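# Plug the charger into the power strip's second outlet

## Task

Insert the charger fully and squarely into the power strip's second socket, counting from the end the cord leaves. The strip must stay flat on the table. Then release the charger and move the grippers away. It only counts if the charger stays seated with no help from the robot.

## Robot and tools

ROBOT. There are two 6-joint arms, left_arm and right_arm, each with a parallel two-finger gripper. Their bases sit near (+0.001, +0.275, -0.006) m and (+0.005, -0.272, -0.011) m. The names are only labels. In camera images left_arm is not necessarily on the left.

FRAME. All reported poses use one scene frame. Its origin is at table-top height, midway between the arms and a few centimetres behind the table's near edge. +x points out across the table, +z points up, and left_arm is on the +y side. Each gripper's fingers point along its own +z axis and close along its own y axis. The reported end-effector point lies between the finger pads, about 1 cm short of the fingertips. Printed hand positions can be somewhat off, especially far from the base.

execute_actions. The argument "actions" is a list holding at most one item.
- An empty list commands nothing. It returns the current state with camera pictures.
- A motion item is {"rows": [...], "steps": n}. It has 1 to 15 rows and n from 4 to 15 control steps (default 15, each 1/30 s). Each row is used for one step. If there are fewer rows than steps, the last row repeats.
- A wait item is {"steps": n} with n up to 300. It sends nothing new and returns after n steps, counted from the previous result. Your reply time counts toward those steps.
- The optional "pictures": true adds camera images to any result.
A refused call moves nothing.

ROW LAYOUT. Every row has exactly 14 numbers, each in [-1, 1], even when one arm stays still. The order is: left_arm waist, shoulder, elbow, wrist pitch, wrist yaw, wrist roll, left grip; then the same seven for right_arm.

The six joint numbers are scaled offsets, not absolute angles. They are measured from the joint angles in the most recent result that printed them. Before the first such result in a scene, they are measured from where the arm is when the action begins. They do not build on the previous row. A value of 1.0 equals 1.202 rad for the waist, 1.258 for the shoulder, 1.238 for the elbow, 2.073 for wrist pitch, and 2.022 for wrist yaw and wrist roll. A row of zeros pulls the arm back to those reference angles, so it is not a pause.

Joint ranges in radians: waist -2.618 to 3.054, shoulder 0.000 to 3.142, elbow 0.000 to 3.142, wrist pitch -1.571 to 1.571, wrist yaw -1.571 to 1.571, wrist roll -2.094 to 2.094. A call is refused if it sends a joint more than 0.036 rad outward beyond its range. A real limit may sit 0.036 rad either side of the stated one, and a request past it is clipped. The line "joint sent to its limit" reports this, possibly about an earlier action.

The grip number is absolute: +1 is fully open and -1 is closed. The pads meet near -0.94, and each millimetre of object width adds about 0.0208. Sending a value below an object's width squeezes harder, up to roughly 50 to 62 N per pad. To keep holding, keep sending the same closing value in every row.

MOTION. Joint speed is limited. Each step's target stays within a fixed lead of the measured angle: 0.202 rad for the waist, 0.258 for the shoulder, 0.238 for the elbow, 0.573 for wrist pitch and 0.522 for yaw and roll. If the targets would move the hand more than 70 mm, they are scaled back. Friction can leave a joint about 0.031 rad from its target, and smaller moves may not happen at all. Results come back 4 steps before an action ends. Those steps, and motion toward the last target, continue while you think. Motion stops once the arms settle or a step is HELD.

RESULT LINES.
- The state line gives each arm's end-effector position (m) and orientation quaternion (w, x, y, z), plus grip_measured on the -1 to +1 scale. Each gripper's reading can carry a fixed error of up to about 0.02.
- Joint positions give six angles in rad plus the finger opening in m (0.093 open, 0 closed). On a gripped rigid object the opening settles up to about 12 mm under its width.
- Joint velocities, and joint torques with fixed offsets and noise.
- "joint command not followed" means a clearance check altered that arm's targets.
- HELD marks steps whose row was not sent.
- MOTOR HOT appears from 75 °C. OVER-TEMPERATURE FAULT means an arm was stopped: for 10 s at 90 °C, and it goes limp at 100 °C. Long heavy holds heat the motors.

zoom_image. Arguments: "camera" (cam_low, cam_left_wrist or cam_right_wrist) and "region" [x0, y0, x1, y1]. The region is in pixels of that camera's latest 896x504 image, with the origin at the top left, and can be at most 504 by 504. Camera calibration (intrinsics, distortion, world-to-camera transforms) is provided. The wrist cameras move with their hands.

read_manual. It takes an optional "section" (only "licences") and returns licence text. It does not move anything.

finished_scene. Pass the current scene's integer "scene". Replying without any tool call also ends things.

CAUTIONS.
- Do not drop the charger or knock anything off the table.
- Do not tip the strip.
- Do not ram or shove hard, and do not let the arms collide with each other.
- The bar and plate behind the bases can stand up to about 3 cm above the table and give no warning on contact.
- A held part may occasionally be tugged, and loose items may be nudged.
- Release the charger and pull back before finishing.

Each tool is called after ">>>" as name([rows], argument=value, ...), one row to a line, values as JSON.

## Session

>>> execute_actions(actions=[])

Scene clock: 0.00 s of 4500.00 s.
left_arm: end_effector_position=(+0.5145, +0.3219, +0.1055) grip_measured=+0.989 end_effector_quat_wxyz=(+0.637, -0.238, +0.724, +0.112) | right_arm: end_effector_position=(+0.4784, -0.1785, +0.2943) grip_measured=+1.000 end_effector_quat_wxyz=(+0.612, +0.358, +0.620, +0.335)
Joint positions: left_arm=[-0.107  2.071  0.913  0.931 -0.565 -0.256  0.093] | right_arm=[0.296 1.5   1.005 0.457 0.285 1.081 0.093]
Joint velocities: left_arm=[-0.017 -0.007 -0.002 -0.022  0.007  0.037 -0.   ] | right_arm=[-0.007  0.002  0.007  0.051 -0.022  0.081  0.   ]
Joint torques (N m, as the arm reports them, + toward a larger angle): no reading
Motor temperatures (°C, as the motors report them): left_arm=[30 34 33 31 30 33] | right_arm=[29 36 33 32 31 32]
camera_calibration (this result's frames):
cam_left_wrist: T_world_to_cam=[[0.483549, -0.863249, 0.144853, 0.00863506], [-0.437571, -0.381718, -0.81414, 0.47346], [0.758098, 0.330293, -0.562312, -0.351612], [0, 0, 0, 1]] pos_world=[0.469553, 0.304317, 0.186496]
cam_right_wrist: T_world_to_cam=[[-0.024556, -0.512263, -0.858478, 0.172584], [-0.416509, 0.785897, -0.45704, 0.512373], [0.9088, 0.346341, -0.232661, -0.22467], [0, 0, 0, 1]] pos_world=[0.421826, -0.236451, 0.330063]

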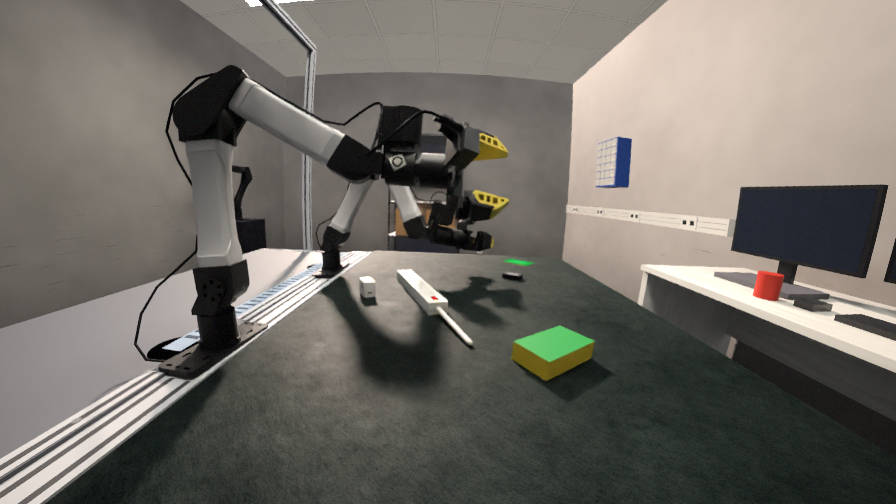

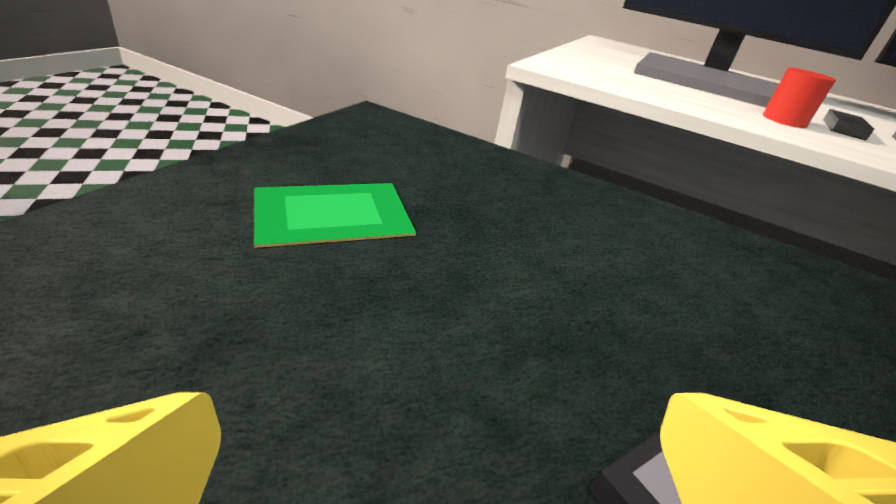

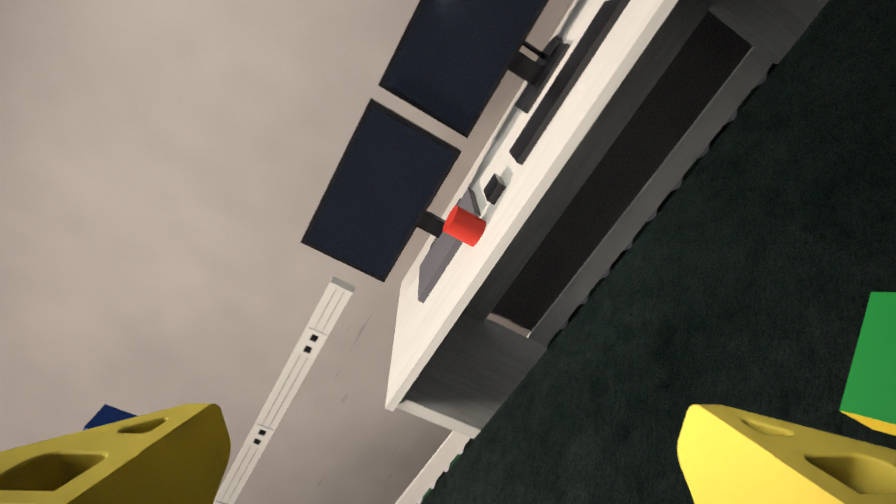

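>>> zoom_image(camera="cam_low", region=[340, 250, 490, 360])

Region (340, 250, 490, 360) of cam_low's 896x504 image, scaled by 3.360, with more detail than that image has; it fills the top 370 rows of this view, and the rest is white.

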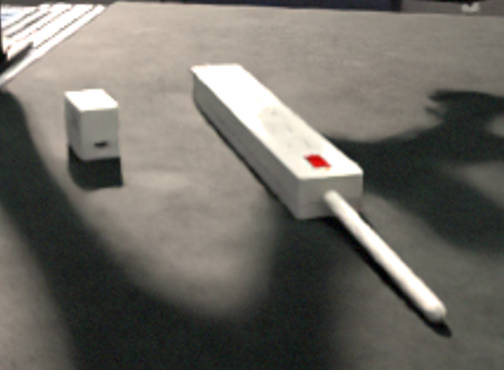

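>>> execute_actions([
  {"rows": [[-0.01,0,0.025,-0.012,0.004,0.004,1,0,0,0,-0.014,-0.01,0.014,0],[-0.027,0,0.065,-0.035,0.012,0.012,1,0,0,0,-0.038,-0.026,0.036,-0.5],[-0.05,0,0.115,-0.068,0.022,0.022,1,0,0,0,-0.071,-0.048,0.068,-1],[-0.077,0,0.17,-0.108,0.034,0.034,1,0,0,0,-0.109,-0.074,0.105,-1],[-0.107,0,0.23,-0.152,0.047,0.047,1,0,0,0,-0.152,-0.103,0.146,-1],[-0.14,0,0.29,-0.2,0.061,0.061,1,0,0,0,-0.194,-0.132,0.187,-1],[-0.175,0,0.35,-0.25,0.074,0.074,1,0,0,0,-0.237,-0.16,0.228,-1],[-0.21,0,0.41,-0.3,0.09,0.09,1,0,0,0,-0.28,-0.189,0.268,-1],[-0.245,0,0.47,-0.35,0.105,0.105,1,0,0,0,-0.322,-0.218,0.309,-1],[-0.28,0,0.525,-0.4,0.12,0.12,1,0,0,0,-0.365,-0.247,0.35,-1],[-0.315,0,0.58,-0.45,0.135,0.135,1,0,0,0,-0.403,-0.273,0.387,-1],[-0.35,0,0.63,-0.5,0.15,0.15,1,0,0,0,-0.436,-0.295,0.419,-1],[-0.385,0,0.67,-0.55,0.165,0.165,1,0,0,0,-0.46,-0.311,0.441,-1],[-0.42,0,0.705,-0.6,0.18,0.18,1,0,0,0,-0.474,-0.321,0.455,-1],[-0.455,0,0.735,-0.65,0.195,0.195,1,0,0,0,-0.474,-0.321,0.455,-1]], "steps": 15},
])

Scene clock: 7.23 s of 4500.00 s.
left_arm: end_effector_position=(+0.5816, +0.1706, +0.1858) grip_measured=+0.989 end_effector_quat_wxyz=(+0.642, -0.081, +0.761, +0.042) | right_arm: end_effector_position=(+0.4403, -0.1372, +0.1795) grip_measured=-0.979 end_effector_quat_wxyz=(+0.306, +0.503, +0.707, +0.393)
Joint positions: left_arm=[-0.325  2.079  1.35   0.503 -0.463 -0.141  0.093] | right_arm=[ 0.296  1.5    1.005 -0.029 -0.046  1.554  0.   ]
Joint velocities: left_arm=[-1.004 -0.002  1.336 -1.795  0.579  0.52  -0.   ] | right_arm=[ 0.012 -0.017 -0.002 -2.117 -1.385  1.927  0.   ]
Joint torques (N m, as the arm reports them, + toward a larger angle): left_arm=[ -1.02 -13.19   9.48   2.23   0.11  -0.04] | right_arm=[ 0.15 -6.75  7.94  2.3  -0.15 -0.06]
Motor temperatures (°C, as the motors report them): left_arm=[30 36 33 33 30 33] | right_arm=[29 37 35 34 31 32]
Steps of this call (steps 1 to 90: nothing new was sent; then 3.87 s passed at rest; steps 91 to 101: the first 11 steps of this action). Readings (joint positions):
91: left_arm=[-0.107 2.071 0.913 0.929 -0.565 -0.256] | right_arm=[0.296 1.500 1.005 0.456 0.284 1.084]
92: left_arm=[-0.109 2.071 0.921 0.916 -0.565 -0.254] | right_arm=[0.296 1.500 1.005 0.449 0.277 1.094]
94: left_arm=[-0.126 2.076 0.986 0.841 -0.560 -0.240] | right_arm=[0.296 1.500 1.005 0.406 0.243 1.145]
98: left_arm=[-0.224 2.079 1.200 0.664 -0.515 -0.191] | right_arm=[0.296 1.500 1.005 0.190 0.097 1.352]
101: the state above

>>> execute_actions([
  {"rows": [[-0.29,0,0.39,-0.47,0.15,0.143,1,0,0,0,-0.239,-0.157,0.221,-1],[-0.31,0,0.4,-0.51,0.158,0.15,1,0,0,0,-0.239,-0.157,0.221,-1],[-0.33,0,0.41,-0.555,0.166,0.157,1,0,0,0,-0.239,-0.157,0.221,-1],[-0.352,0,0.42,-0.6,0.174,0.164,1,0,0,0,-0.239,-0.157,0.221,-1],[-0.374,0,0.43,-0.65,0.182,0.171,1,0,0,0,-0.239,-0.157,0.221,-1],[-0.396,0,0.44,-0.7,0.19,0.178,1,0,0,0,-0.239,-0.157,0.221,-1],[-0.418,0,0.44,-0.75,0.198,0.185,1,0,0,0,-0.239,-0.157,0.221,-1],[-0.438,0,0.44,-0.8,0.206,0.192,1,0,0,0,-0.239,-0.157,0.221,-1],[-0.456,0,0.44,-0.845,0.212,0.198,1,0,0,0,-0.239,-0.157,0.221,-1],[-0.47,0,0.44,-0.885,0.218,0.202,1,0,0,0,-0.239,-0.157,0.221,-1],[-0.478,0,0.44,-0.92,0.2226,0.206,1,0,0,0,-0.239,-0.157,0.221,-1],[-0.483,0,0.44,-0.95,0.2226,0.206,1,0,0,0,-0.239,-0.157,0.221,-1],[-0.483,0,0.44,-0.976,0.2226,0.206,1,0,0,0,-0.239,-0.157,0.221,-1]], "steps": 15},
])

>>> execute_actions([
  {"steps": 22},
], pictures=true)

Scene clock: 8.33 s of 4500.00 s.
left_arm: end_effector_position=(+0.3732, -0.0670, +0.1497) grip_measured=+0.988 end_effector_quat_wxyz=(+0.260, +0.441, +0.859, +0.006) | right_arm: end_effector_position=(+0.3330, -0.1163, +0.0943) grip_measured=-0.980 end_effector_quat_wxyz=(-0.033, +0.694, +0.660, +0.287)
Joint positions: left_arm=[-0.808  2.063  1.874 -0.902 -0.145  0.195  0.093] | right_arm=[ 0.296  1.5    0.995 -0.559 -0.364  1.992  0.   ]
Joint velocities: left_arm=[-0.515 -0.007 -0.007 -1.912  0.227  0.271 -0.001] | right_arm=[0.012 0.007 0.012 0.066 0.022 0.007 0.   ]
Joint torques (N m, as the arm reports them, + toward a larger angle): left_arm=[ -1.73 -11.44   9.66   1.21   0.28   0.1 ] | right_arm=[ 0.14 -6.08  8.    1.74 -0.34  0.05]
Motor temperatures (°C, as the motors report them): left_arm=[30 37 34 33 30 33] | right_arm=[29 37 35 35 31 32]
Steps of this call (steps 1 to 4: the last 4 steps of your previous action; steps 5 to 22: the robot went on to your last target; steps 23 to 33: the first 11 steps of this action). Readings (joint positions):
23: left_arm=[-0.662 2.061 1.813 -0.405 -0.182 0.127] | right_arm=[0.296 1.500 1.005 -0.508 -0.356 1.992]
24: left_arm=[-0.664 2.061 1.816 -0.425 -0.179 0.132] | right_arm=[0.296 1.500 1.005 -0.509 -0.356 1.992]
26: left_arm=[-0.681 2.061 1.830 -0.508 -0.169 0.145] | right_arm=[0.296 1.500 1.005 -0.509 -0.356 1.993]
30: left_arm=[-0.771 2.061 1.865 -0.736 -0.161 0.172] | right_arm=[0.296 1.500 1.003 -0.531 -0.359 1.990]
33: the state above

Scene clock: 9.07 s of 4500.00 s.
left_arm: end_effector_position=(+0.2363, -0.0061, +0.1196) grip_measured=+0.988 end_effector_quat_wxyz=(-0.041, +0.540, +0.840, +0.039) | right_arm: end_effector_position=(+0.3341, -0.1111, +0.0959) grip_measured=-0.980 end_effector_quat_wxyz=(-0.035, +0.688, +0.662, +0.295)
Joint positions: left_arm=[-0.901  2.066  1.883 -1.507 -0.024  0.265  0.093] | right_arm=[ 0.305  1.5    0.992 -0.539 -0.373  1.994  0.   ]
Joint velocities: left_arm=[-0.002 -0.007  0.017 -0.066  0.007 -0.022  0.001] | right_arm=[-0.012 -0.012 -0.007  0.022 -0.022 -0.051  0.   ]
Joint torques (N m, as the arm reports them, + toward a larger angle): left_arm=[-0.2  -9.81  8.09 -0.06  0.11  0.04] | right_arm=[-0.48 -6.07  8.28  1.71 -0.25  0.04]
Motor temperatures (°C, as the motors report them): left_arm=[30 37 34 33 30 33] | right_arm=[29 37 35 35 31 32]
Kept back: nothing.
Steps of this call (steps 1 to 4: the last 4 steps of your previous action; steps 5 to 22: the robot went on to your last target). Readings (joint positions):
1: left_arm=[-0.824 2.063 1.874 -0.952 -0.149 0.192] | right_arm=[0.297 1.500 0.995 -0.571 -0.366 1.985]
2: left_arm=[-0.832 2.063 1.878 -0.991 -0.154 0.195] | right_arm=[0.301 1.500 0.990 -0.593 -0.373 1.984]
4: left_arm=[-0.853 2.063 1.880 -1.126 -0.121 0.214] | right_arm=[0.302 1.500 0.988 -0.584 -0.373 1.988]
8: left_arm=[-0.897 2.065 1.881 -1.323 -0.072 0.225] | right_arm=[0.305 1.500 0.990 -0.583 -0.374 1.984]
22: the state above
camera_calibration (this result's frames):
cam_left_wrist: T_world_to_cam=[[-0.90899, -0.41649, -0.0165337, 0.209069], [-0.362664, 0.770717, 0.523898, 0.0673131], [-0.205456, 0.482214, -0.85162, 0.238788], [0, 0, 0, 1]] pos_world=[0.263514, -0.079951, 0.171548]
cam_right_wrist: T_world_to_cam=[[-0.928926, 0.130987, -0.346322, 0.357709], [-0.195557, 0.620676, 0.759288, 0.0997747], [0.31441, 0.773048, -0.550947, 0.113467], [0, 0, 0, 1]] pos_world=[0.316122, -0.196498, 0.110639]

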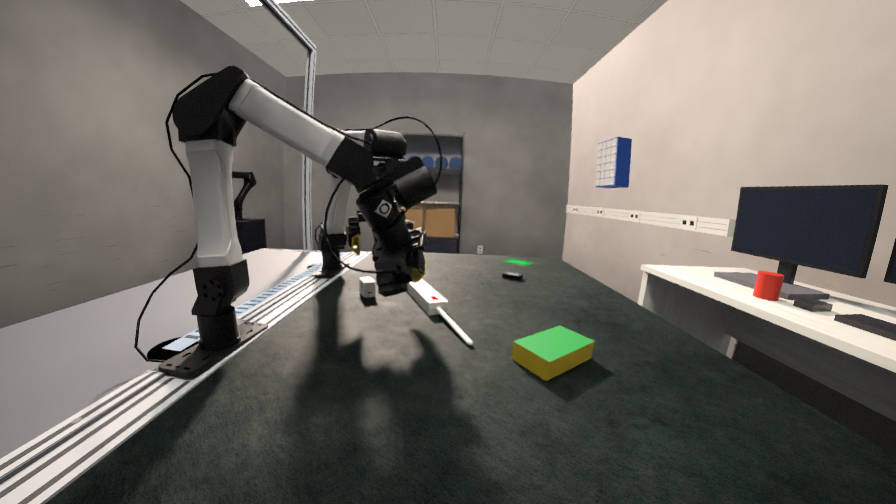

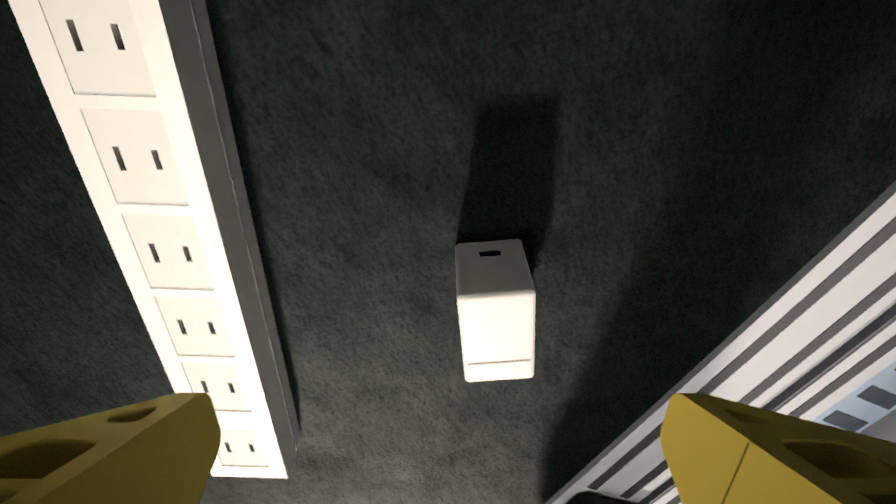

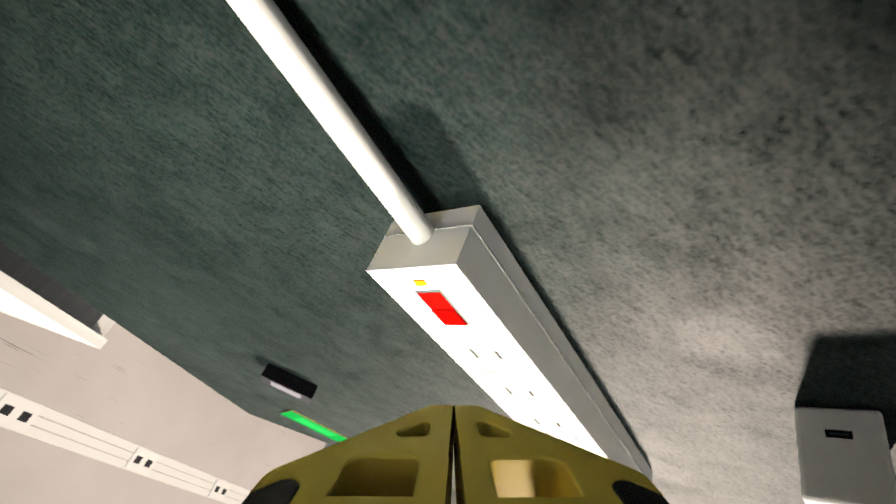

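>>> execute_actions([
  {"rows": [[-0.008,-0.018,-0.015,0.004,0.008,-0.008,1,-0.01,0,0,0,0,0,-1],[-0.014,-0.024,-0.035,0.01,0.012,-0.016,1,-0.03,0,0,0,0,0,-1],[-0.02,-0.03,-0.06,0.018,0.016,-0.026,1,-0.055,0,0,0,0,0,-1],[-0.025,-0.036,-0.088,0.027,0.018,-0.036,1,-0.085,0,0,0,0,0,-1],[-0.029,-0.041,-0.118,0.037,0.018,-0.046,1,-0.115,0,0,0,0,0,-1],[-0.0316,-0.045,-0.148,0.047,0.018,-0.055,1,-0.145,0,0,0,0,0,-1],[-0.0316,-0.048,-0.176,0.057,0.018,-0.062,1,-0.175,0,0,0,0,0,-1],[-0.0316,-0.0517,-0.2,0.066,0.018,-0.067,1,-0.2,0,0,0,0,0,-1],[-0.0316,-0.0517,-0.22,0.073,0.018,-0.069,1,-0.22,0,0,0,0,0,-1],[-0.0316,-0.0517,-0.232,0.077,0.018,-0.069,1,-0.235,0,0,0,0,0,-1],[-0.0316,-0.0517,-0.2375,0.078,0.018,-0.069,1,-0.24,0,0,0,0,0,-1]], "steps": 15},
])

>>> execute_actions([
  {"steps": 9},
], pictures=true)

Scene clock: 13.10 s of 4500.00 s.
left_arm: end_effector_position=(+0.2008, +0.0133, +0.0785) grip_measured=+0.988 end_effector_quat_wxyz=(-0.090, +0.509, +0.855, +0.048) | right_arm: end_effector_position=(+0.3631, -0.1999, +0.1006) grip_measured=-0.980 end_effector_quat_wxyz=(+0.005, +0.765, +0.568, +0.303)
Joint positions: left_arm=[-0.936  2.014  1.632 -1.407  0.001  0.164  0.093] | right_arm=[ 0.047  1.5    0.992 -0.538 -0.377  1.994  0.   ]
Joint velocities: left_arm=[-0.002  0.002 -0.618  0.256  0.007 -0.3   -0.   ] | right_arm=[-0.608 -0.017 -0.007  0.022  0.081 -0.051  0.   ]
Joint torques (N m, as the arm reports them, + toward a larger angle): left_arm=[ -0.27 -11.57   6.39   0.04   0.15  -0.12] | right_arm=[ 0.73 -6.11  7.29  1.54 -0.42 -0.04]
Motor temperatures (°C, as the motors report them): left_arm=[30 38 34 33 30 33] | right_arm=[29 37 36 35 31 32]
Steps of this call (steps 1 to 30: the robot went on to your last target; steps 31 to 90: nothing new was sent; then 0.67 s passed at rest; steps 91 to 101: the first 11 steps of this action). Readings (joint positions):
91: left_arm=[-0.901 2.066 1.883 -1.512 -0.022 0.265] | right_arm=[0.305 1.500 0.992 -0.538 -0.373 1.994]
92: left_arm=[-0.901 2.064 1.879 -1.509 -0.020 0.261] | right_arm=[0.303 1.500 0.992 -0.538 -0.374 1.994]
94: left_arm=[-0.907 2.049 1.845 -1.489 -0.015 0.245] | right_arm=[0.278 1.500 0.992 -0.538 -0.378 1.994]
98: left_arm=[-0.930 2.016 1.716 -1.441 -0.004 0.193] | right_arm=[0.139 1.500 0.992 -0.538 -0.380 1.994]
101: the state above

Scene clock: 13.40 s of 4500.00 s.
left_arm: end_effector_position=(+0.2024, +0.0112, +0.0713) grip_measured=+0.988 end_effector_quat_wxyz=(-0.082, +0.498, +0.862, +0.046) | right_arm: end_effector_position=(+0.3648, -0.2093, +0.1009) grip_measured=-0.980 end_effector_quat_wxyz=(+0.010, +0.772, +0.559, +0.303)
Joint positions: left_arm=[-0.936  2.014  1.606 -1.366  0.003  0.138  0.093] | right_arm=[ 0.022  1.5    0.992 -0.538 -0.373  1.994  0.   ]
Joint velocities: left_arm=[-0.022  0.007 -0.007  0.11  -0.037 -0.022 -0.001] | right_arm=[ 0.007  0.002  0.012  0.022 -0.007  0.037  0.   ]
Joint torques (N m, as the arm reports them, + toward a larger angle): left_arm=[  0.03 -11.65   5.37  -0.02   0.09  -0.18] | right_arm=[-0.23 -6.14  7.26  1.55 -0.34 -0.04]
Motor temperatures (°C, as the motors report them): left_arm=[30 38 34 33 30 33] | right_arm=[29 37 36 35 31 32]
Kept back: nothing.
Steps of this call (steps 1 to 4: the last 4 steps of your previous action; steps 5 to 9: the robot went on to your last target). Readings (joint positions):
1: left_arm=[-0.936 2.014 1.616 -1.401 0.001 0.158] | right_arm=[0.031 1.500 0.992 -0.538 -0.375 1.994]
2: left_arm=[-0.936 2.014 1.608 -1.396 0.001 0.154] | right_arm=[0.023 1.500 0.992 -0.538 -0.373 1.994]
4: left_arm=[-0.936 2.014 1.606 -1.386 0.002 0.147] | right_arm=[0.022 1.500 0.992 -0.538 -0.373 1.994]
8: left_arm=[-0.936 2.014 1.606 -1.368 0.003 0.139] | right_arm=[0.022 1.500 0.992 -0.538 -0.373 1.994]
9: the state above
camera_calibration (this result's frames):
cam_left_wrist: T_world_to_cam=[[-0.865193, -0.501388, 0.00718935, 0.17502], [-0.401756, 0.701704, 0.588391, 0.0710308], [-0.300057, 0.506183, -0.808544, 0.198115], [0, 0, 0, 1]] pos_world=[0.239409, -0.0623719, 0.117133]
cam_right_wrist: T_world_to_cam=[[-0.850341, 0.385561, -0.358138, 0.426664], [-0.0256704, 0.649368, 0.760041, 0.106915], [0.525605, 0.655488, -0.542287, 0.0800058], [0, 0, 0, 1]] pos_world=[0.323503, -0.286375, 0.114931]

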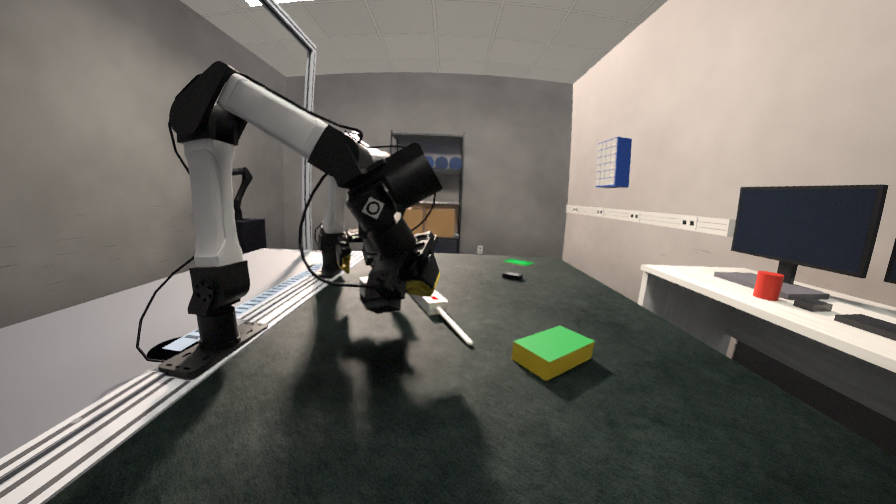

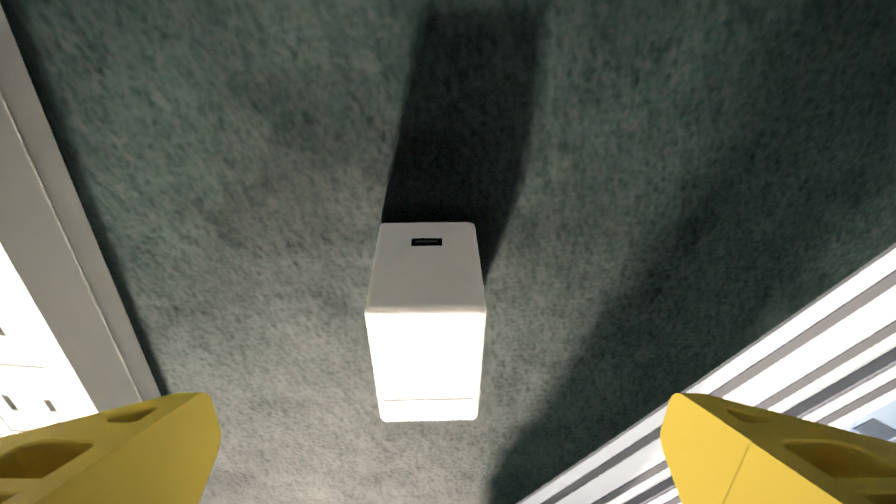

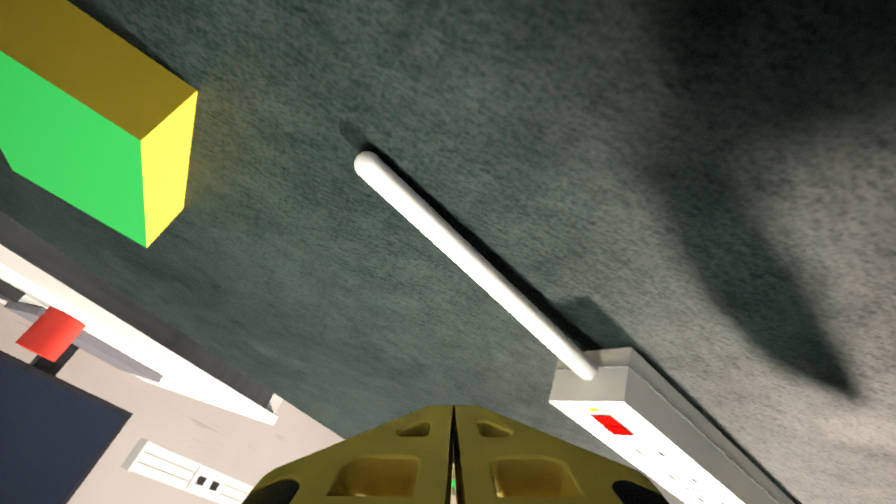

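>>> execute_actions([
  {"rows": [[0.008,0.008,-0.012,0.016,0,0,1,0,0,0,0,0,0,-1],[0.014,0.011,-0.026,0.03,0,0,1,0,0,0,0,0,0,-1],[0.014,0.013,-0.044,0.044,0,0,1,0,0,0,0,0,0,-1],[0.014,0.015,-0.064,0.058,0,0,1,0,0,0,0,0,0,-1],[0.014,0.017,-0.084,0.071,0,0,1,0,0,0,0,0,0,-1],[0.014,0.019,-0.104,0.083,0,0,1,0,0,0,0,0,0,-1],[0.014,0.02,-0.122,0.093,0,0,1,0,0,0,0,0,0,-1],[0.014,0.021,-0.138,0.1,0,0,1,0,0,0,0,0,0,-1],[0.014,0.0226,-0.15,0.101,0,0,1,0,0,0,0,0,0,-1],[0.014,0.0226,-0.159,0.101,0,0,1,0,0,0,0,0,0,-1]], "steps": 15},
])

>>> execute_actions([
  {"steps": 8},
], pictures=true)

Scene clock: 14.70 s of 4500.00 s.
left_arm: end_effector_position=(+0.1952, +0.0224, +0.0267) grip_measured=+0.988 end_effector_quat_wxyz=(-0.094, +0.496, +0.862, +0.051) | right_arm: end_effector_position=(+0.3648, -0.2093, +0.1009) grip_measured=-0.980 end_effector_quat_wxyz=(+0.010, +0.772, +0.559, +0.303)
Joint positions: left_arm=[-0.936  2.029  1.44  -1.21   0.003  0.134  0.093] | right_arm=[ 0.022  1.5    0.992 -0.538 -0.373  1.994  0.   ]
Joint velocities: left_arm=[ 0.002  0.134 -0.339  0.168 -0.022 -0.022  0.   ] | right_arm=[ 0.007  0.017 -0.012 -0.037  0.037 -0.037  0.   ]
Joint torques (N m, as the arm reports them, + toward a larger angle): left_arm=[  1.33 -10.11   5.55   0.08   0.07   0.02] | right_arm=[ 0.16 -6.11  7.31  1.56 -0.34 -0.04]
Motor temperatures (°C, as the motors report them): left_arm=[30 38 34 33 30 33] | right_arm=[29 37 36 35 31 32]
Steps of this call (steps 1 to 28: the robot went on to your last target; steps 29 to 39: the first 11 steps of this action). Readings (joint positions):
29: left_arm=[-0.936 2.014 1.606 -1.358 0.003 0.134] | right_arm=[0.022 1.500 0.992 -0.538 -0.373 1.994]
30: left_arm=[-0.936 2.014 1.604 -1.353 0.003 0.134] | right_arm=[0.022 1.500 0.992 -0.538 -0.373 1.994]
32: left_arm=[-0.936 2.014 1.586 -1.323 0.003 0.134] | right_arm=[0.022 1.500 0.992 -0.538 -0.373 1.994]
36: left_arm=[-0.936 2.017 1.495 -1.245 0.003 0.134] | right_arm=[0.022 1.500 0.992 -0.538 -0.373 1.994]
39: the state above

Scene clock: 14.97 s of 4500.00 s.
left_arm: end_effector_position=(+0.1964, +0.0211, +0.0194) grip_measured=+0.988 end_effector_quat_wxyz=(-0.090, +0.496, +0.862, +0.049) | right_arm: end_effector_position=(+0.3648, -0.2093, +0.1009) grip_measured=-0.980 end_effector_quat_wxyz=(+0.010, +0.772, +0.559, +0.303)
Joint positions: left_arm=[-0.936  2.038  1.424 -1.178  0.003  0.134  0.093] | right_arm=[ 0.022  1.5    0.992 -0.538 -0.373  1.994  0.   ]
Joint velocities: left_arm=[-0.017  0.012 -0.007  0.11  -0.007  0.037 -0.001] | right_arm=[ 0.002  0.007 -0.017 -0.007 -0.037 -0.095  0.   ]
Joint torques (N m, as the arm reports them, + toward a larger angle): left_arm=[ 1.39 -9.97  5.18 -0.02  0.07  0.  ] | right_arm=[ 0.12 -6.08  7.35  1.56 -0.34 -0.04]
Motor temperatures (°C, as the motors report them): left_arm=[30 38 34 33 30 33] | right_arm=[29 37 36 35 31 32]
Kept back: nothing.
Steps of this call (steps 1 to 4: the last 4 steps of your previous action; steps 5 to 8: the robot went on to your last target). Readings (joint positions):
1: left_arm=[-0.936 2.034 1.431 -1.205 0.003 0.134] | right_arm=[0.022 1.500 0.992 -0.538 -0.373 1.994]
2: left_arm=[-0.936 2.037 1.426 -1.201 0.003 0.134] | right_arm=[0.022 1.500 0.992 -0.538 -0.373 1.994]
4: left_arm=[-0.936 2.038 1.424 -1.192 0.003 0.134] | right_arm=[0.022 1.500 0.992 -0.538 -0.373 1.994]
8: the state above
camera_calibration (this result's frames):
cam_left_wrist: T_world_to_cam=[[-0.862823, -0.505433, 0.00860126, 0.174779], [-0.399099, 0.691546, 0.602067, 0.0916303], [-0.310252, 0.516044, -0.7984, 0.151015], [0, 0, 0, 1]] pos_world=[0.234226, -0.0529575, 0.0638991]
cam_right_wrist: T_world_to_cam=[[-0.850341, 0.385561, -0.358138, 0.426664], [-0.0256704, 0.649368, 0.760041, 0.106915], [0.525605, 0.655488, -0.542287, 0.0800058], [0, 0, 0, 1]] pos_world=[0.323503, -0.286375, 0.114931]

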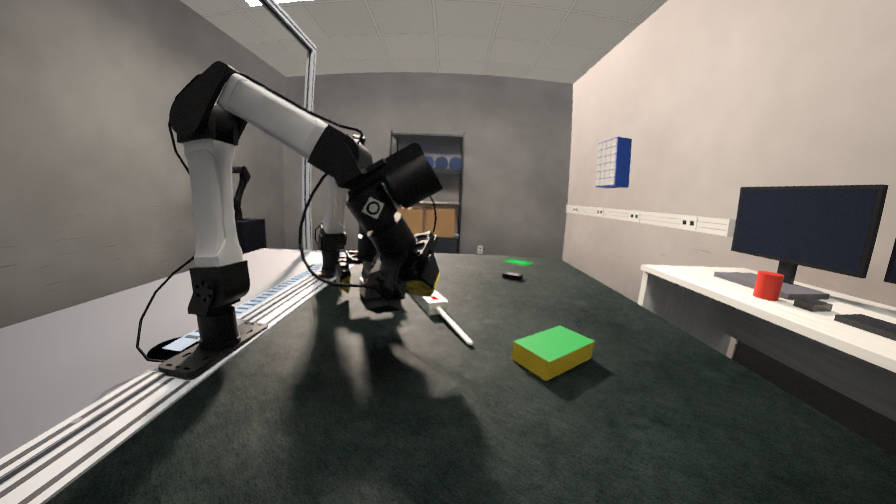

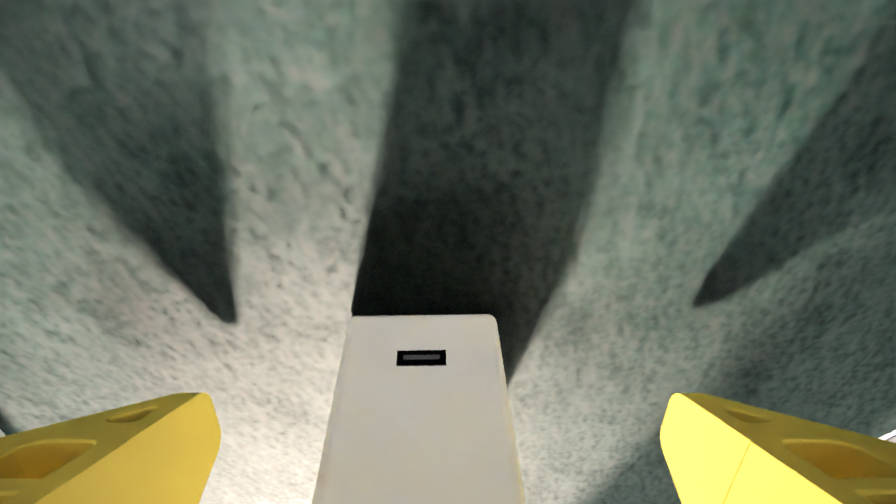

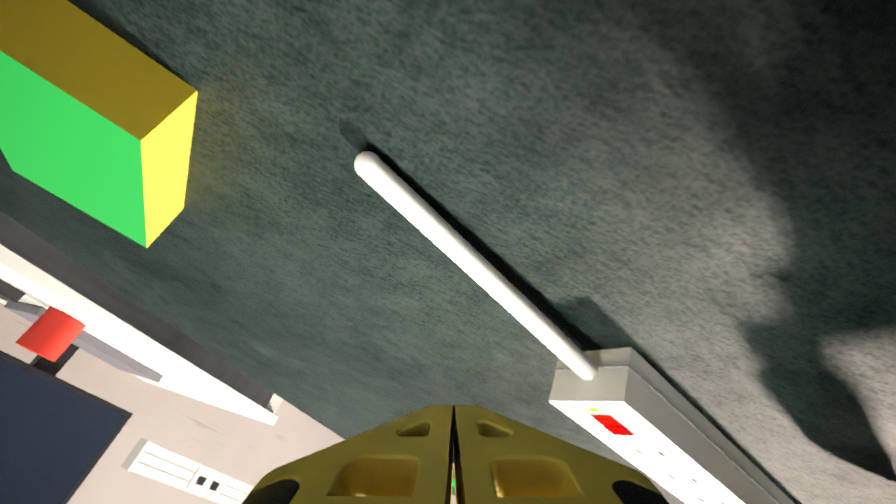

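>>> execute_actions([
  {"rows": [[0,0,0,0.004,0,0,0.6,0,0,0,0,0,0,-1],[0,0,0,0.004,0,0,0.25,0,0,0,0,0,0,-1],[0,0,0,0.004,0,0,0.0,0,0,0,0,0,0,-1],[0,0,0,0.004,0,0,-0.12,0,0,0,0,0,0,-1],[0,0,0,0.004,0,0,-0.2,0,0,0,0,0,0,-1],[0,0,0,0.004,0,0,-0.26,0,0,0,0,0,0,-1],[0,0,0,0.004,0,0,-0.32,0,0,0,0,0,0,-1],[0,0,0,0.004,0,0,-0.38,0,0,0,0,0,0,-1],[0,0,0,0.004,0,0,-0.45,0,0,0,0,0,0,-1],[0,0,0,0.004,0,0,-0.52,0,0,0,0,0,0,-1],[0,0,0,0.004,0,0,-0.6,0,0,0,0,0,0,-1]], "steps": 15},
])

>>> execute_actions([
  {"steps": 5},
], pictures=true)

Scene clock: 15.90 s of 4500.00 s.
left_arm: end_effector_position=(+0.1976, +0.0197, +0.0191) grip_measured=-0.485 end_effector_quat_wxyz=(-0.087, +0.496, +0.863, +0.048) | right_arm: end_effector_position=(+0.3648, -0.2093, +0.1009) grip_measured=-0.980 end_effector_quat_wxyz=(+0.010, +0.772, +0.559, +0.303)
Joint positions: left_arm=[-0.936  2.038  1.424 -1.17   0.002  0.134  0.022] | right_arm=[ 0.022  1.5    0.992 -0.538 -0.373  1.994  0.   ]
Joint velocities: left_arm=[-0.027 -0.002 -0.002  0.066 -0.037 -0.022 -0.   ] | right_arm=[ 0.002 -0.002  0.002 -0.022 -0.037  0.007  0.   ]
Joint torques (N m, as the arm reports them, + toward a larger angle): left_arm=[  0.31 -10.43   6.57  -0.17   0.09  -0.01] | right_arm=[ 0.15 -6.07  7.27  1.56 -0.34 -0.04]
Motor temperatures (°C, as the motors report them): left_arm=[30 39 34 33 30 33] | right_arm=[29 37 36 35 31 32]
Steps of this call (steps 1 to 17: the robot went on to your last target; steps 18 to 28: the first 11 steps of this action). Readings (joint positions):
18: left_arm=[-0.936 2.038 1.424 -1.170 0.003 0.134] | right_arm=[0.022 1.500 0.992 -0.538 -0.373 1.994]
19: left_arm=[-0.936 2.038 1.424 -1.170 0.003 0.134] | right_arm=[0.022 1.500 0.992 -0.538 -0.373 1.994]
21: left_arm=[-0.936 2.038 1.424 -1.170 0.003 0.134] | right_arm=[0.022 1.500 0.992 -0.538 -0.373 1.994]
25: left_arm=[-0.936 2.038 1.424 -1.170 0.002 0.134] | right_arm=[0.022 1.500 0.992 -0.538 -0.373 1.994]
28: the state above

Scene clock: 16.07 s of 4500.00 s.
left_arm: end_effector_position=(+0.1976, +0.0197, +0.0191) grip_measured=-0.485 end_effector_quat_wxyz=(-0.087, +0.496, +0.863, +0.048) | right_arm: end_effector_position=(+0.3648, -0.2093, +0.1009) grip_measured=-0.980 end_effector_quat_wxyz=(+0.010, +0.772, +0.559, +0.303)
Joint positions: left_arm=[-0.936  2.038  1.424 -1.17   0.002  0.134  0.022] | right_arm=[ 0.022  1.5    0.992 -0.538 -0.373  1.994  0.   ]
Joint velocities: left_arm=[ 0.012 -0.007 -0.012 -0.051 -0.022  0.066  0.   ] | right_arm=[-0.002 -0.002  0.012 -0.066 -0.007 -0.051  0.   ]
Joint torques (N m, as the arm reports them, + toward a larger angle): left_arm=[  0.19 -10.45   6.59  -0.17   0.07  -0.03] | right_arm=[ 0.16 -6.12  7.31  1.56 -0.35 -0.05]
Motor temperatures (°C, as the motors report them): left_arm=[30 39 34 33 30 33] | right_arm=[29 37 36 35 31 32]
Kept back: nothing.
Steps of this call (steps 1 to 4: the last 4 steps of your previous action; step 5: the robot went on to your last target). Readings (joint positions):
1: left_arm=[-0.936 2.038 1.424 -1.170 0.002 0.134] | right_arm=[0.022 1.500 0.992 -0.538 -0.373 1.994]
2: left_arm=[-0.936 2.038 1.424 -1.170 0.002 0.134] | right_arm=[0.022 1.500 0.992 -0.538 -0.373 1.994]
4: left_arm=[-0.936 2.038 1.424 -1.170 0.002 0.134] | right_arm=[0.022 1.500 0.992 -0.538 -0.373 1.994]
5: the state above
camera_calibration (this result's frames):
cam_left_wrist: T_world_to_cam=[[-0.862999, -0.505153, 0.00725393, 0.175142], [-0.401882, 0.695131, 0.596056, 0.0938714], [-0.306142, 0.511481, -0.80291, 0.151163], [0, 0, 0, 1]] pos_world=[0.23515, -0.0540965, 0.0641476]
cam_right_wrist: T_world_to_cam=[[-0.850341, 0.385561, -0.358138, 0.426664], [-0.0256704, 0.649368, 0.760041, 0.106915], [0.525605, 0.655488, -0.542287, 0.0800058], [0, 0, 0, 1]] pos_world=[0.323503, -0.286375, 0.114931]

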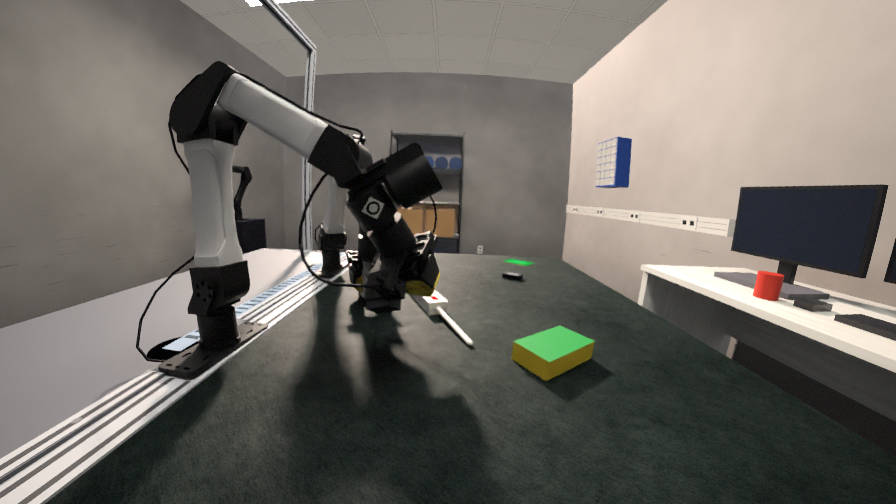

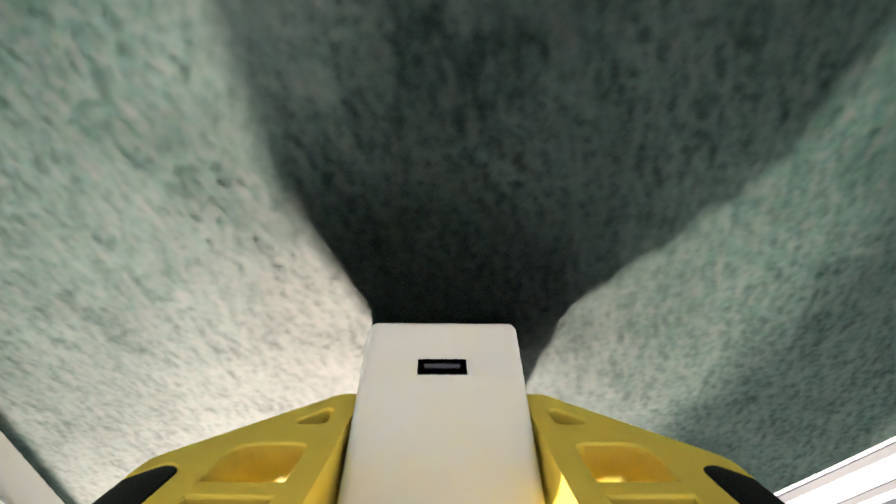

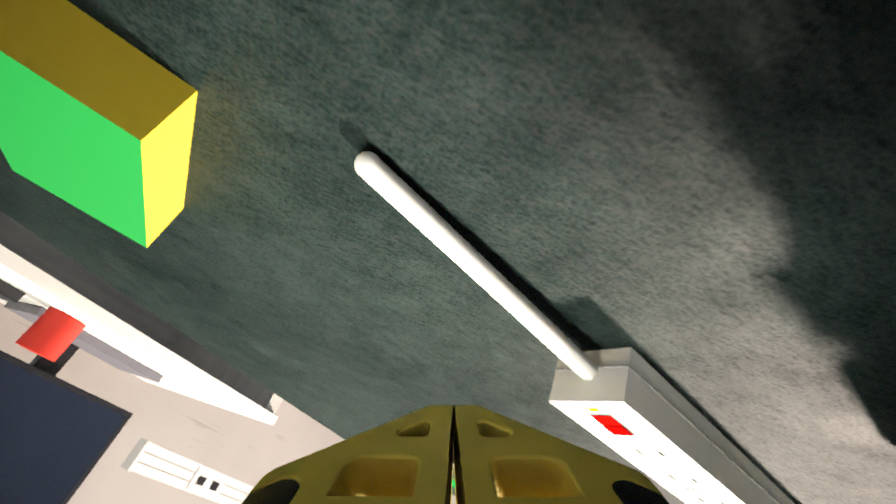

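>>> execute_actions(actions=[])

Scene clock: 16.87 s of 4500.00 s.
left_arm: end_effector_position=(+0.1976, +0.0197, +0.0191) grip_measured=-0.485 end_effector_quat_wxyz=(-0.087, +0.496, +0.863, +0.048) | right_arm: end_effector_position=(+0.3648, -0.2093, +0.1009) grip_measured=-0.980 end_effector_quat_wxyz=(+0.010, +0.772, +0.559, +0.303)
Joint positions: left_arm=[-0.936  2.038  1.424 -1.17   0.002  0.134  0.022] | right_arm=[ 0.022  1.5    0.992 -0.538 -0.373  1.994  0.   ]
Joint velocities: left_arm=[-0.012 -0.022 -0.007 -0.007  0.022  0.066 -0.001] | right_arm=[ 0.002 -0.002  0.017 -0.037 -0.037  0.007  0.   ]
Joint torques (N m, as the arm reports them, + toward a larger angle): left_arm=[  0.18 -10.49   6.55  -0.18   0.09  -0.03] | right_arm=[ 0.14 -6.11  7.3   1.55 -0.34 -0.04]
Motor temperatures (°C, as the motors report them): left_arm=[30 39 34 33 30 33] | right_arm=[29 37 36 35 31 32]
Kept back: nothing.
Steps of this call (steps 1 to 15: the robot went on to your last target; steps 16 to 24: nothing new was sent). Readings (joint positions):
1: left_arm=[-0.936 2.038 1.424 -1.170 0.002 0.134] | right_arm=[0.022 1.500 0.992 -0.538 -0.373 1.994]
2: left_arm=[-0.936 2.038 1.424 -1.170 0.002 0.134] | right_arm=[0.022 1.500 0.992 -0.538 -0.373 1.994]
4: left_arm=[-0.936 2.038 1.424 -1.170 0.002 0.134] | right_arm=[0.022 1.500 0.992 -0.538 -0.373 1.994]
8: left_arm=[-0.936 2.038 1.424 -1.170 0.002 0.134] | right_arm=[0.022 1.500 0.992 -0.538 -0.373 1.994]
24: the state above
All arms were judged still, so your last target was given up. Only a new action makes them travel on or press farther. Fingers that are still opening or closing keep moving.
camera_calibration (this result's frames):
cam_left_wrist: T_world_to_cam=[[-0.862999, -0.505153, 0.00725393, 0.175142], [-0.401882, 0.695131, 0.596056, 0.0938714], [-0.306142, 0.511481, -0.80291, 0.151163], [0, 0, 0, 1]] pos_world=[0.23515, -0.0540965, 0.0641476]
cam_right_wrist: T_world_to_cam=[[-0.850341, 0.385561, -0.358138, 0.426664], [-0.0256704, 0.649368, 0.760041, 0.106915], [0.525605, 0.655488, -0.542287, 0.0800058], [0, 0, 0, 1]] pos_world=[0.323503, -0.286375, 0.114931]

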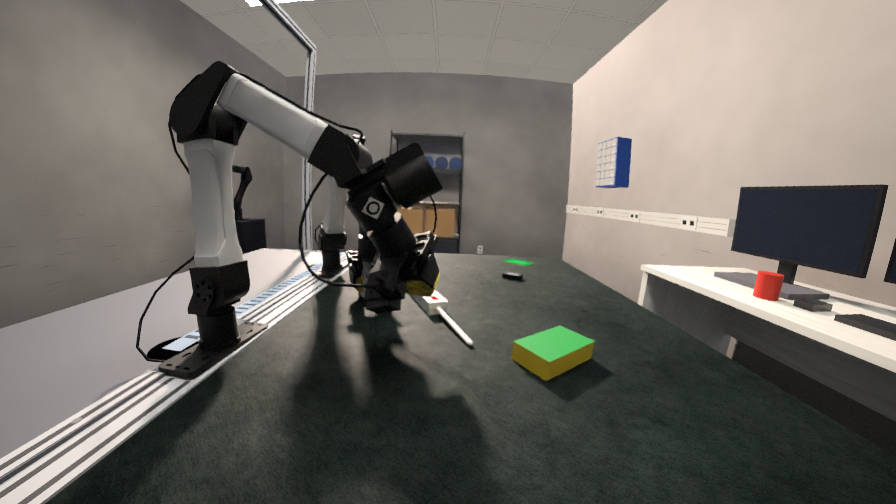

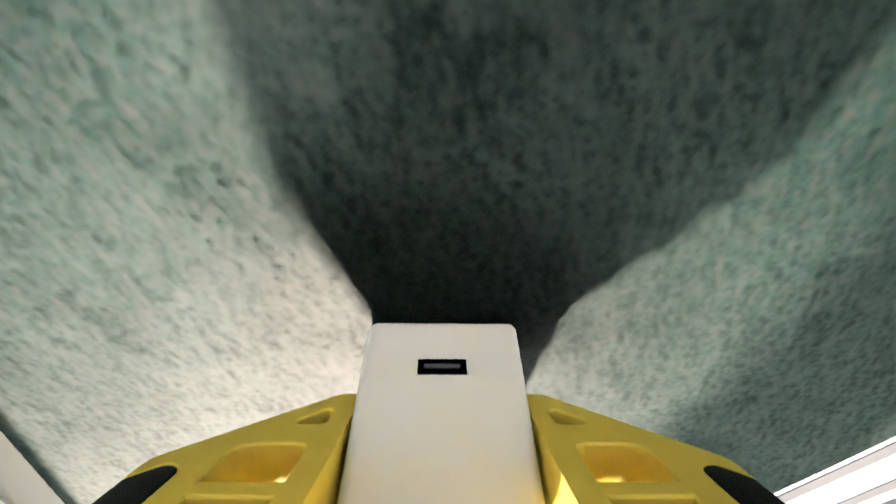

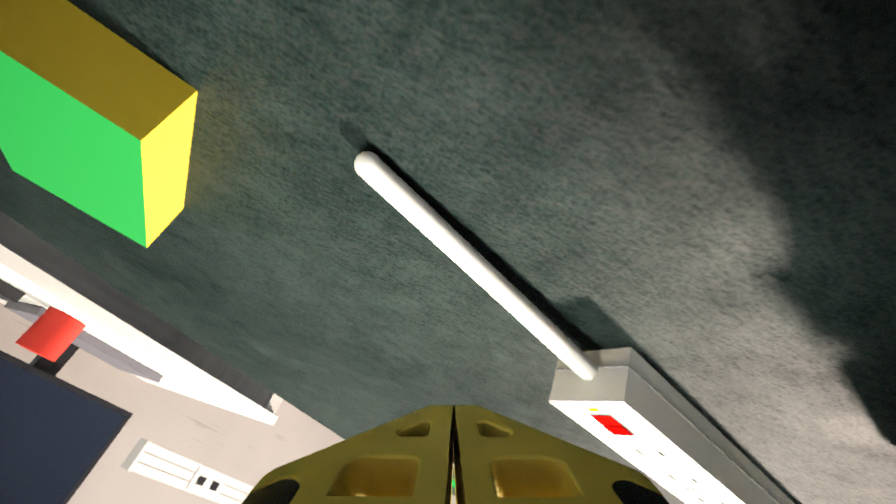

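>>> execute_actions([
  {"rows": [[0,-0.006,0,0,0,0,-0.6,0,0,0,0,0,0,-1],[0,-0.019,0,0,0,0,-0.6,0,0,0,0,0,0,-1],[0,-0.035,0,0,0,0,-0.6,0,0,0,0,0,0,-1],[0,-0.056,0,0,0,0,-0.6,0,0,0,0,0,0,-1],[0,-0.079,0,0,0,0,-0.6,0,0,0,0,0,0,-1],[0.01,-0.101,0,0,0,0,-0.6,0,0,0,0,0,0,-1],[0.02,-0.124,0,0,0,0,-0.6,0,0,0,0,0,0,-1],[0.035,-0.145,0,0.005,0,0,-0.6,0,0,0,0,0,0,-1],[0.055,-0.164,0,0.015,0,0,-0.6,0,0,0,0,0,0,-1],[0.075,-0.18,0,0.03,0,0,-0.6,0,0,0,0,0,0,-1],[0.1,-0.193,0,0.05,0,0,-0.6,0,0,0,0,0,0,-1],[0.125,-0.201,0,0.07,0,0,-0.6,0,0,0,0,0,0,-1],[0.15,-0.207,0,0.09,0.005,0,-0.6,0,0,0,0,0,0,-1],[0.175,-0.207,0,0.115,0.012,0,-0.6,0,0,0,0,0,0,-1],[0.2,-0.207,0,0.14,0.02,0,-0.6,0,0,0,0,0,0,-1]], "steps": 15},
])

Scene clock: 20.97 s of 4500.00 s.
left_arm: end_effector_position=(+0.2185, +0.0151, +0.0787) grip_measured=-0.485 end_effector_quat_wxyz=(+0.011, +0.479, +0.877, +0.005) | right_arm: end_effector_position=(+0.3648, -0.2093, +0.1009) grip_measured=-0.980 end_effector_quat_wxyz=(+0.010, +0.772, +0.559, +0.303)
Joint positions: left_arm=[-0.889  1.847  1.424 -1.148  0.006  0.134  0.022] | right_arm=[ 0.022  1.5    0.992 -0.538 -0.373  1.994  0.   ]
Joint velocities: left_arm=[ 0.637 -0.838 -0.022  0.432 -0.037 -0.007 -0.   ] | right_arm=[ 0.012  0.002  0.002 -0.051 -0.066 -0.051  0.   ]
Joint torques (N m, as the arm reports them, + toward a larger angle): left_arm=[ 2.41 -9.31  7.3   0.53 -0.06  0.03] | right_arm=[ 0.11 -6.1   7.26  1.57 -0.35 -0.04]
Motor temperatures (°C, as the motors report them): left_arm=[30 40 34 32 30 33] | right_arm=[29 38 37 35 31 32]
Steps of this call (steps 1 to 90: nothing new was sent; then 0.73 s passed at rest; steps 91 to 101: the first 11 steps of this action). Readings (joint positions):
91: left_arm=[-0.936 2.038 1.424 -1.170 0.002 0.134] | right_arm=[0.022 1.500 0.992 -0.538 -0.373 1.994]
92: left_arm=[-0.936 2.038 1.424 -1.170 0.002 0.134] | right_arm=[0.022 1.500 0.992 -0.538 -0.373 1.994]
94: left_arm=[-0.936 2.030 1.424 -1.170 0.002 0.134] | right_arm=[0.022 1.500 0.992 -0.538 -0.373 1.994]
98: left_arm=[-0.932 1.944 1.424 -1.169 0.003 0.134] | right_arm=[0.022 1.500 0.992 -0.538 -0.373 1.994]
101: the state above

>>> execute_actions([
  {"rows": [[0.18,-0.055,0,0.154,0.025,0,-0.6,0,0,0,0,0,0,-1],[0.205,-0.055,0,0.179,0.033,0,-0.6,0,0,0,0,0,0,-1],[0.23,-0.055,-0.005,0.204,0.042,0,-0.6,0,0,0,0,0,0,-1],[0.255,-0.055,-0.01,0.229,0.05,0,-0.6,0,0,0,0,0,0,-1],[0.28,-0.055,-0.015,0.254,0.06,0,-0.6,0,0,0,0,0,0,-1],[0.3,-0.055,-0.02,0.279,0.07,0,-0.6,0,0,0,0,0,0,-1],[0.32,-0.055,-0.025,0.304,0.08,0,-0.6,0,0,0,0,0,0,-1],[0.34,-0.055,-0.03,0.329,0.09,0,-0.6,0,0,0,0,0,0,-1],[0.355,-0.055,-0.036,0.354,0.1,0,-0.6,0,0,0,0,0,0,-1],[0.37,-0.055,-0.042,0.379,0.11,0,-0.6,0,0,0,0,0,0,-1],[0.385,-0.055,-0.05,0.405,0.12,0,-0.6,0,0,0,0,0,0,-1],[0.397,-0.055,-0.058,0.43,0.13,0,-0.6,0,0,0,0,0,0,-1],[0.407,-0.055,-0.068,0.455,0.14,0,-0.6,0,0,0,0,0,0,-1],[0.415,-0.055,-0.078,0.48,0.15,0,-0.6,0,0,0,0,0,0,-1],[0.422,-0.055,-0.09,0.505,0.16,0,-0.6,0,0,0,0,0,0,-1]], "steps": 15},
])

Scene clock: 21.67 s of 4500.00 s.
left_arm: end_effector_position=(+0.4119, +0.0505, +0.1513) grip_measured=-0.485 end_effector_quat_wxyz=(+0.319, +0.293, +0.893, -0.118) | right_arm: end_effector_position=(+0.3648, -0.2093, +0.1009) grip_measured=-0.980 end_effector_quat_wxyz=(+0.010, +0.772, +0.559, +0.303)
Joint positions: left_arm=[-0.461  1.779  1.397 -0.532  0.161  0.134  0.022] | right_arm=[ 0.022  1.5    0.992 -0.538 -0.373  1.994  0.   ]
Joint velocities: left_arm=[ 0.618 -0.017 -0.237  1.341  0.462  0.081  0.001] | right_arm=[-0.017  0.007  0.007  0.037  0.037 -0.037  0.   ]
Joint torques (N m, as the arm reports them, + toward a larger angle): left_arm=[-0.17 -9.96  6.88  1.83  0.36 -0.07] | right_arm=[ 0.12 -6.12  7.27  1.55 -0.34 -0.05]
Motor temperatures (°C, as the motors report them): left_arm=[30 40 34 32 30 33] | right_arm=[29 38 37 35 31 32]
Steps of this call (steps 1 to 4: the last 4 steps of your previous action; steps 5 to 10: the robot went on to your last target; steps 11 to 21: the first 11 steps of this action). Readings (joint positions):
11: left_arm=[-0.689 1.779 1.424 -0.917 0.026 0.134] | right_arm=[0.022 1.500 0.992 -0.538 -0.373 1.994]
12: left_arm=[-0.685 1.779 1.424 -0.901 0.035 0.134] | right_arm=[0.022 1.500 0.992 -0.538 -0.373 1.994]
14: left_arm=[-0.659 1.779 1.424 -0.846 0.061 0.134] | right_arm=[0.022 1.500 0.992 -0.538 -0.373 1.994]
18: left_arm=[-0.542 1.779 1.418 -0.678 0.118 0.134] | right_arm=[0.022 1.500 0.992 -0.538 -0.373 1.994]
21: the state above

>>> execute_actions([
  {"rows": [[0.068,0,-0.08,0.234,0.094,0,-0.6,0,0,0,0,0,0,-1],[0.07,0,-0.095,0.26,0.105,0,-0.6,0,0,0,0,0,0,-1],[0.073,0,-0.11,0.286,0.115,0.004,-0.6,0,0,0,0,0,0,-1],[0.073,0,-0.126,0.311,0.126,0.007,-0.6,0,0,0,0,0,0,-1],[0.073,0,-0.143,0.337,0.136,0.01,-0.6,0,0,0,0,0,0,-1],[0.073,0,-0.16,0.363,0.147,0.013,-0.6,0,0,0,0,0,0,-1],[0.073,0,-0.178,0.388,0.158,0.016,-0.6,0,0,0,0,0,0,-1],[0.073,0,-0.196,0.414,0.168,0.019,-0.6,0,0,0,0,0,0,-1],[0.073,0,-0.214,0.44,0.179,0.022,-0.6,0,0,0,0,0,0,-1],[0.073,0,-0.232,0.465,0.189,0.025,-0.6,0,0,0,0,0,0,-1],[0.073,0,-0.25,0.491,0.2,0.028,-0.6,0,0,0,0,0,0,-1],[0.073,0,-0.268,0.517,0.21,0.03,-0.6,0,0,0,0,0,0,-1],[0.073,0,-0.286,0.543,0.221,0.03,-0.6,0,0,0,0,0,0,-1],[0.073,0,-0.304,0.568,0.231,0.03,-0.6,0,0,0,0,0,0,-1],[0.073,0,-0.32,0.594,0.242,0.03,-0.6,0,0,0,0,0,0,-1]], "steps": 15},
])

Scene clock: 22.27 s of 4500.00 s.
left_arm: end_effector_position=(+0.4396, +0.0272, +0.1553) grip_measured=-0.485 end_effector_quat_wxyz=(+0.475, +0.332, +0.780, -0.237) | right_arm: end_effector_position=(+0.3648, -0.2093, +0.1009) grip_measured=-0.980 end_effector_quat_wxyz=(+0.010, +0.772, +0.559, +0.303)
Joint positions: left_arm=[-0.386  1.797  1.113  0.159  0.455  0.161  0.022] | right_arm=[ 0.022  1.5    0.992 -0.538 -0.373  1.994  0.   ]
Joint velocities: left_arm=[ 0.002  0.335 -0.916  0.681  0.447  0.139 -0.   ] | right_arm=[-0.002 -0.022 -0.002  0.007 -0.007  0.022  0.   ]
Joint torques (N m, as the arm reports them, + toward a larger angle): left_arm=[  1.05 -13.13  11.4    4.28   0.53   0.08] | right_arm=[ 0.12 -6.13  7.28  1.56 -0.35 -0.04]
Motor temperatures (°C, as the motors report them): left_arm=[30 40 34 33 30 33] | right_arm=[29 38 37 35 31 32]
Steps of this call (steps 1 to 4: the last 4 steps of your previous action; steps 5 to 7: the robot went on to your last target; steps 8 to 18: the first 11 steps of this action). Readings (joint positions):
8: left_arm=[-0.386 1.779 1.328 -0.205 0.281 0.134] | right_arm=[0.022 1.500 0.992 -0.538 -0.373 1.994]
9: left_arm=[-0.386 1.779 1.320 -0.169 0.297 0.134] | right_arm=[0.022 1.500 0.992 -0.538 -0.373 1.994]
11: left_arm=[-0.386 1.779 1.293 -0.084 0.330 0.135] | right_arm=[0.022 1.500 0.992 -0.538 -0.373 1.994]
15: left_arm=[-0.386 1.779 1.205 0.080 0.402 0.147] | right_arm=[0.022 1.500 0.992 -0.538 -0.373 1.994]
18: the state above


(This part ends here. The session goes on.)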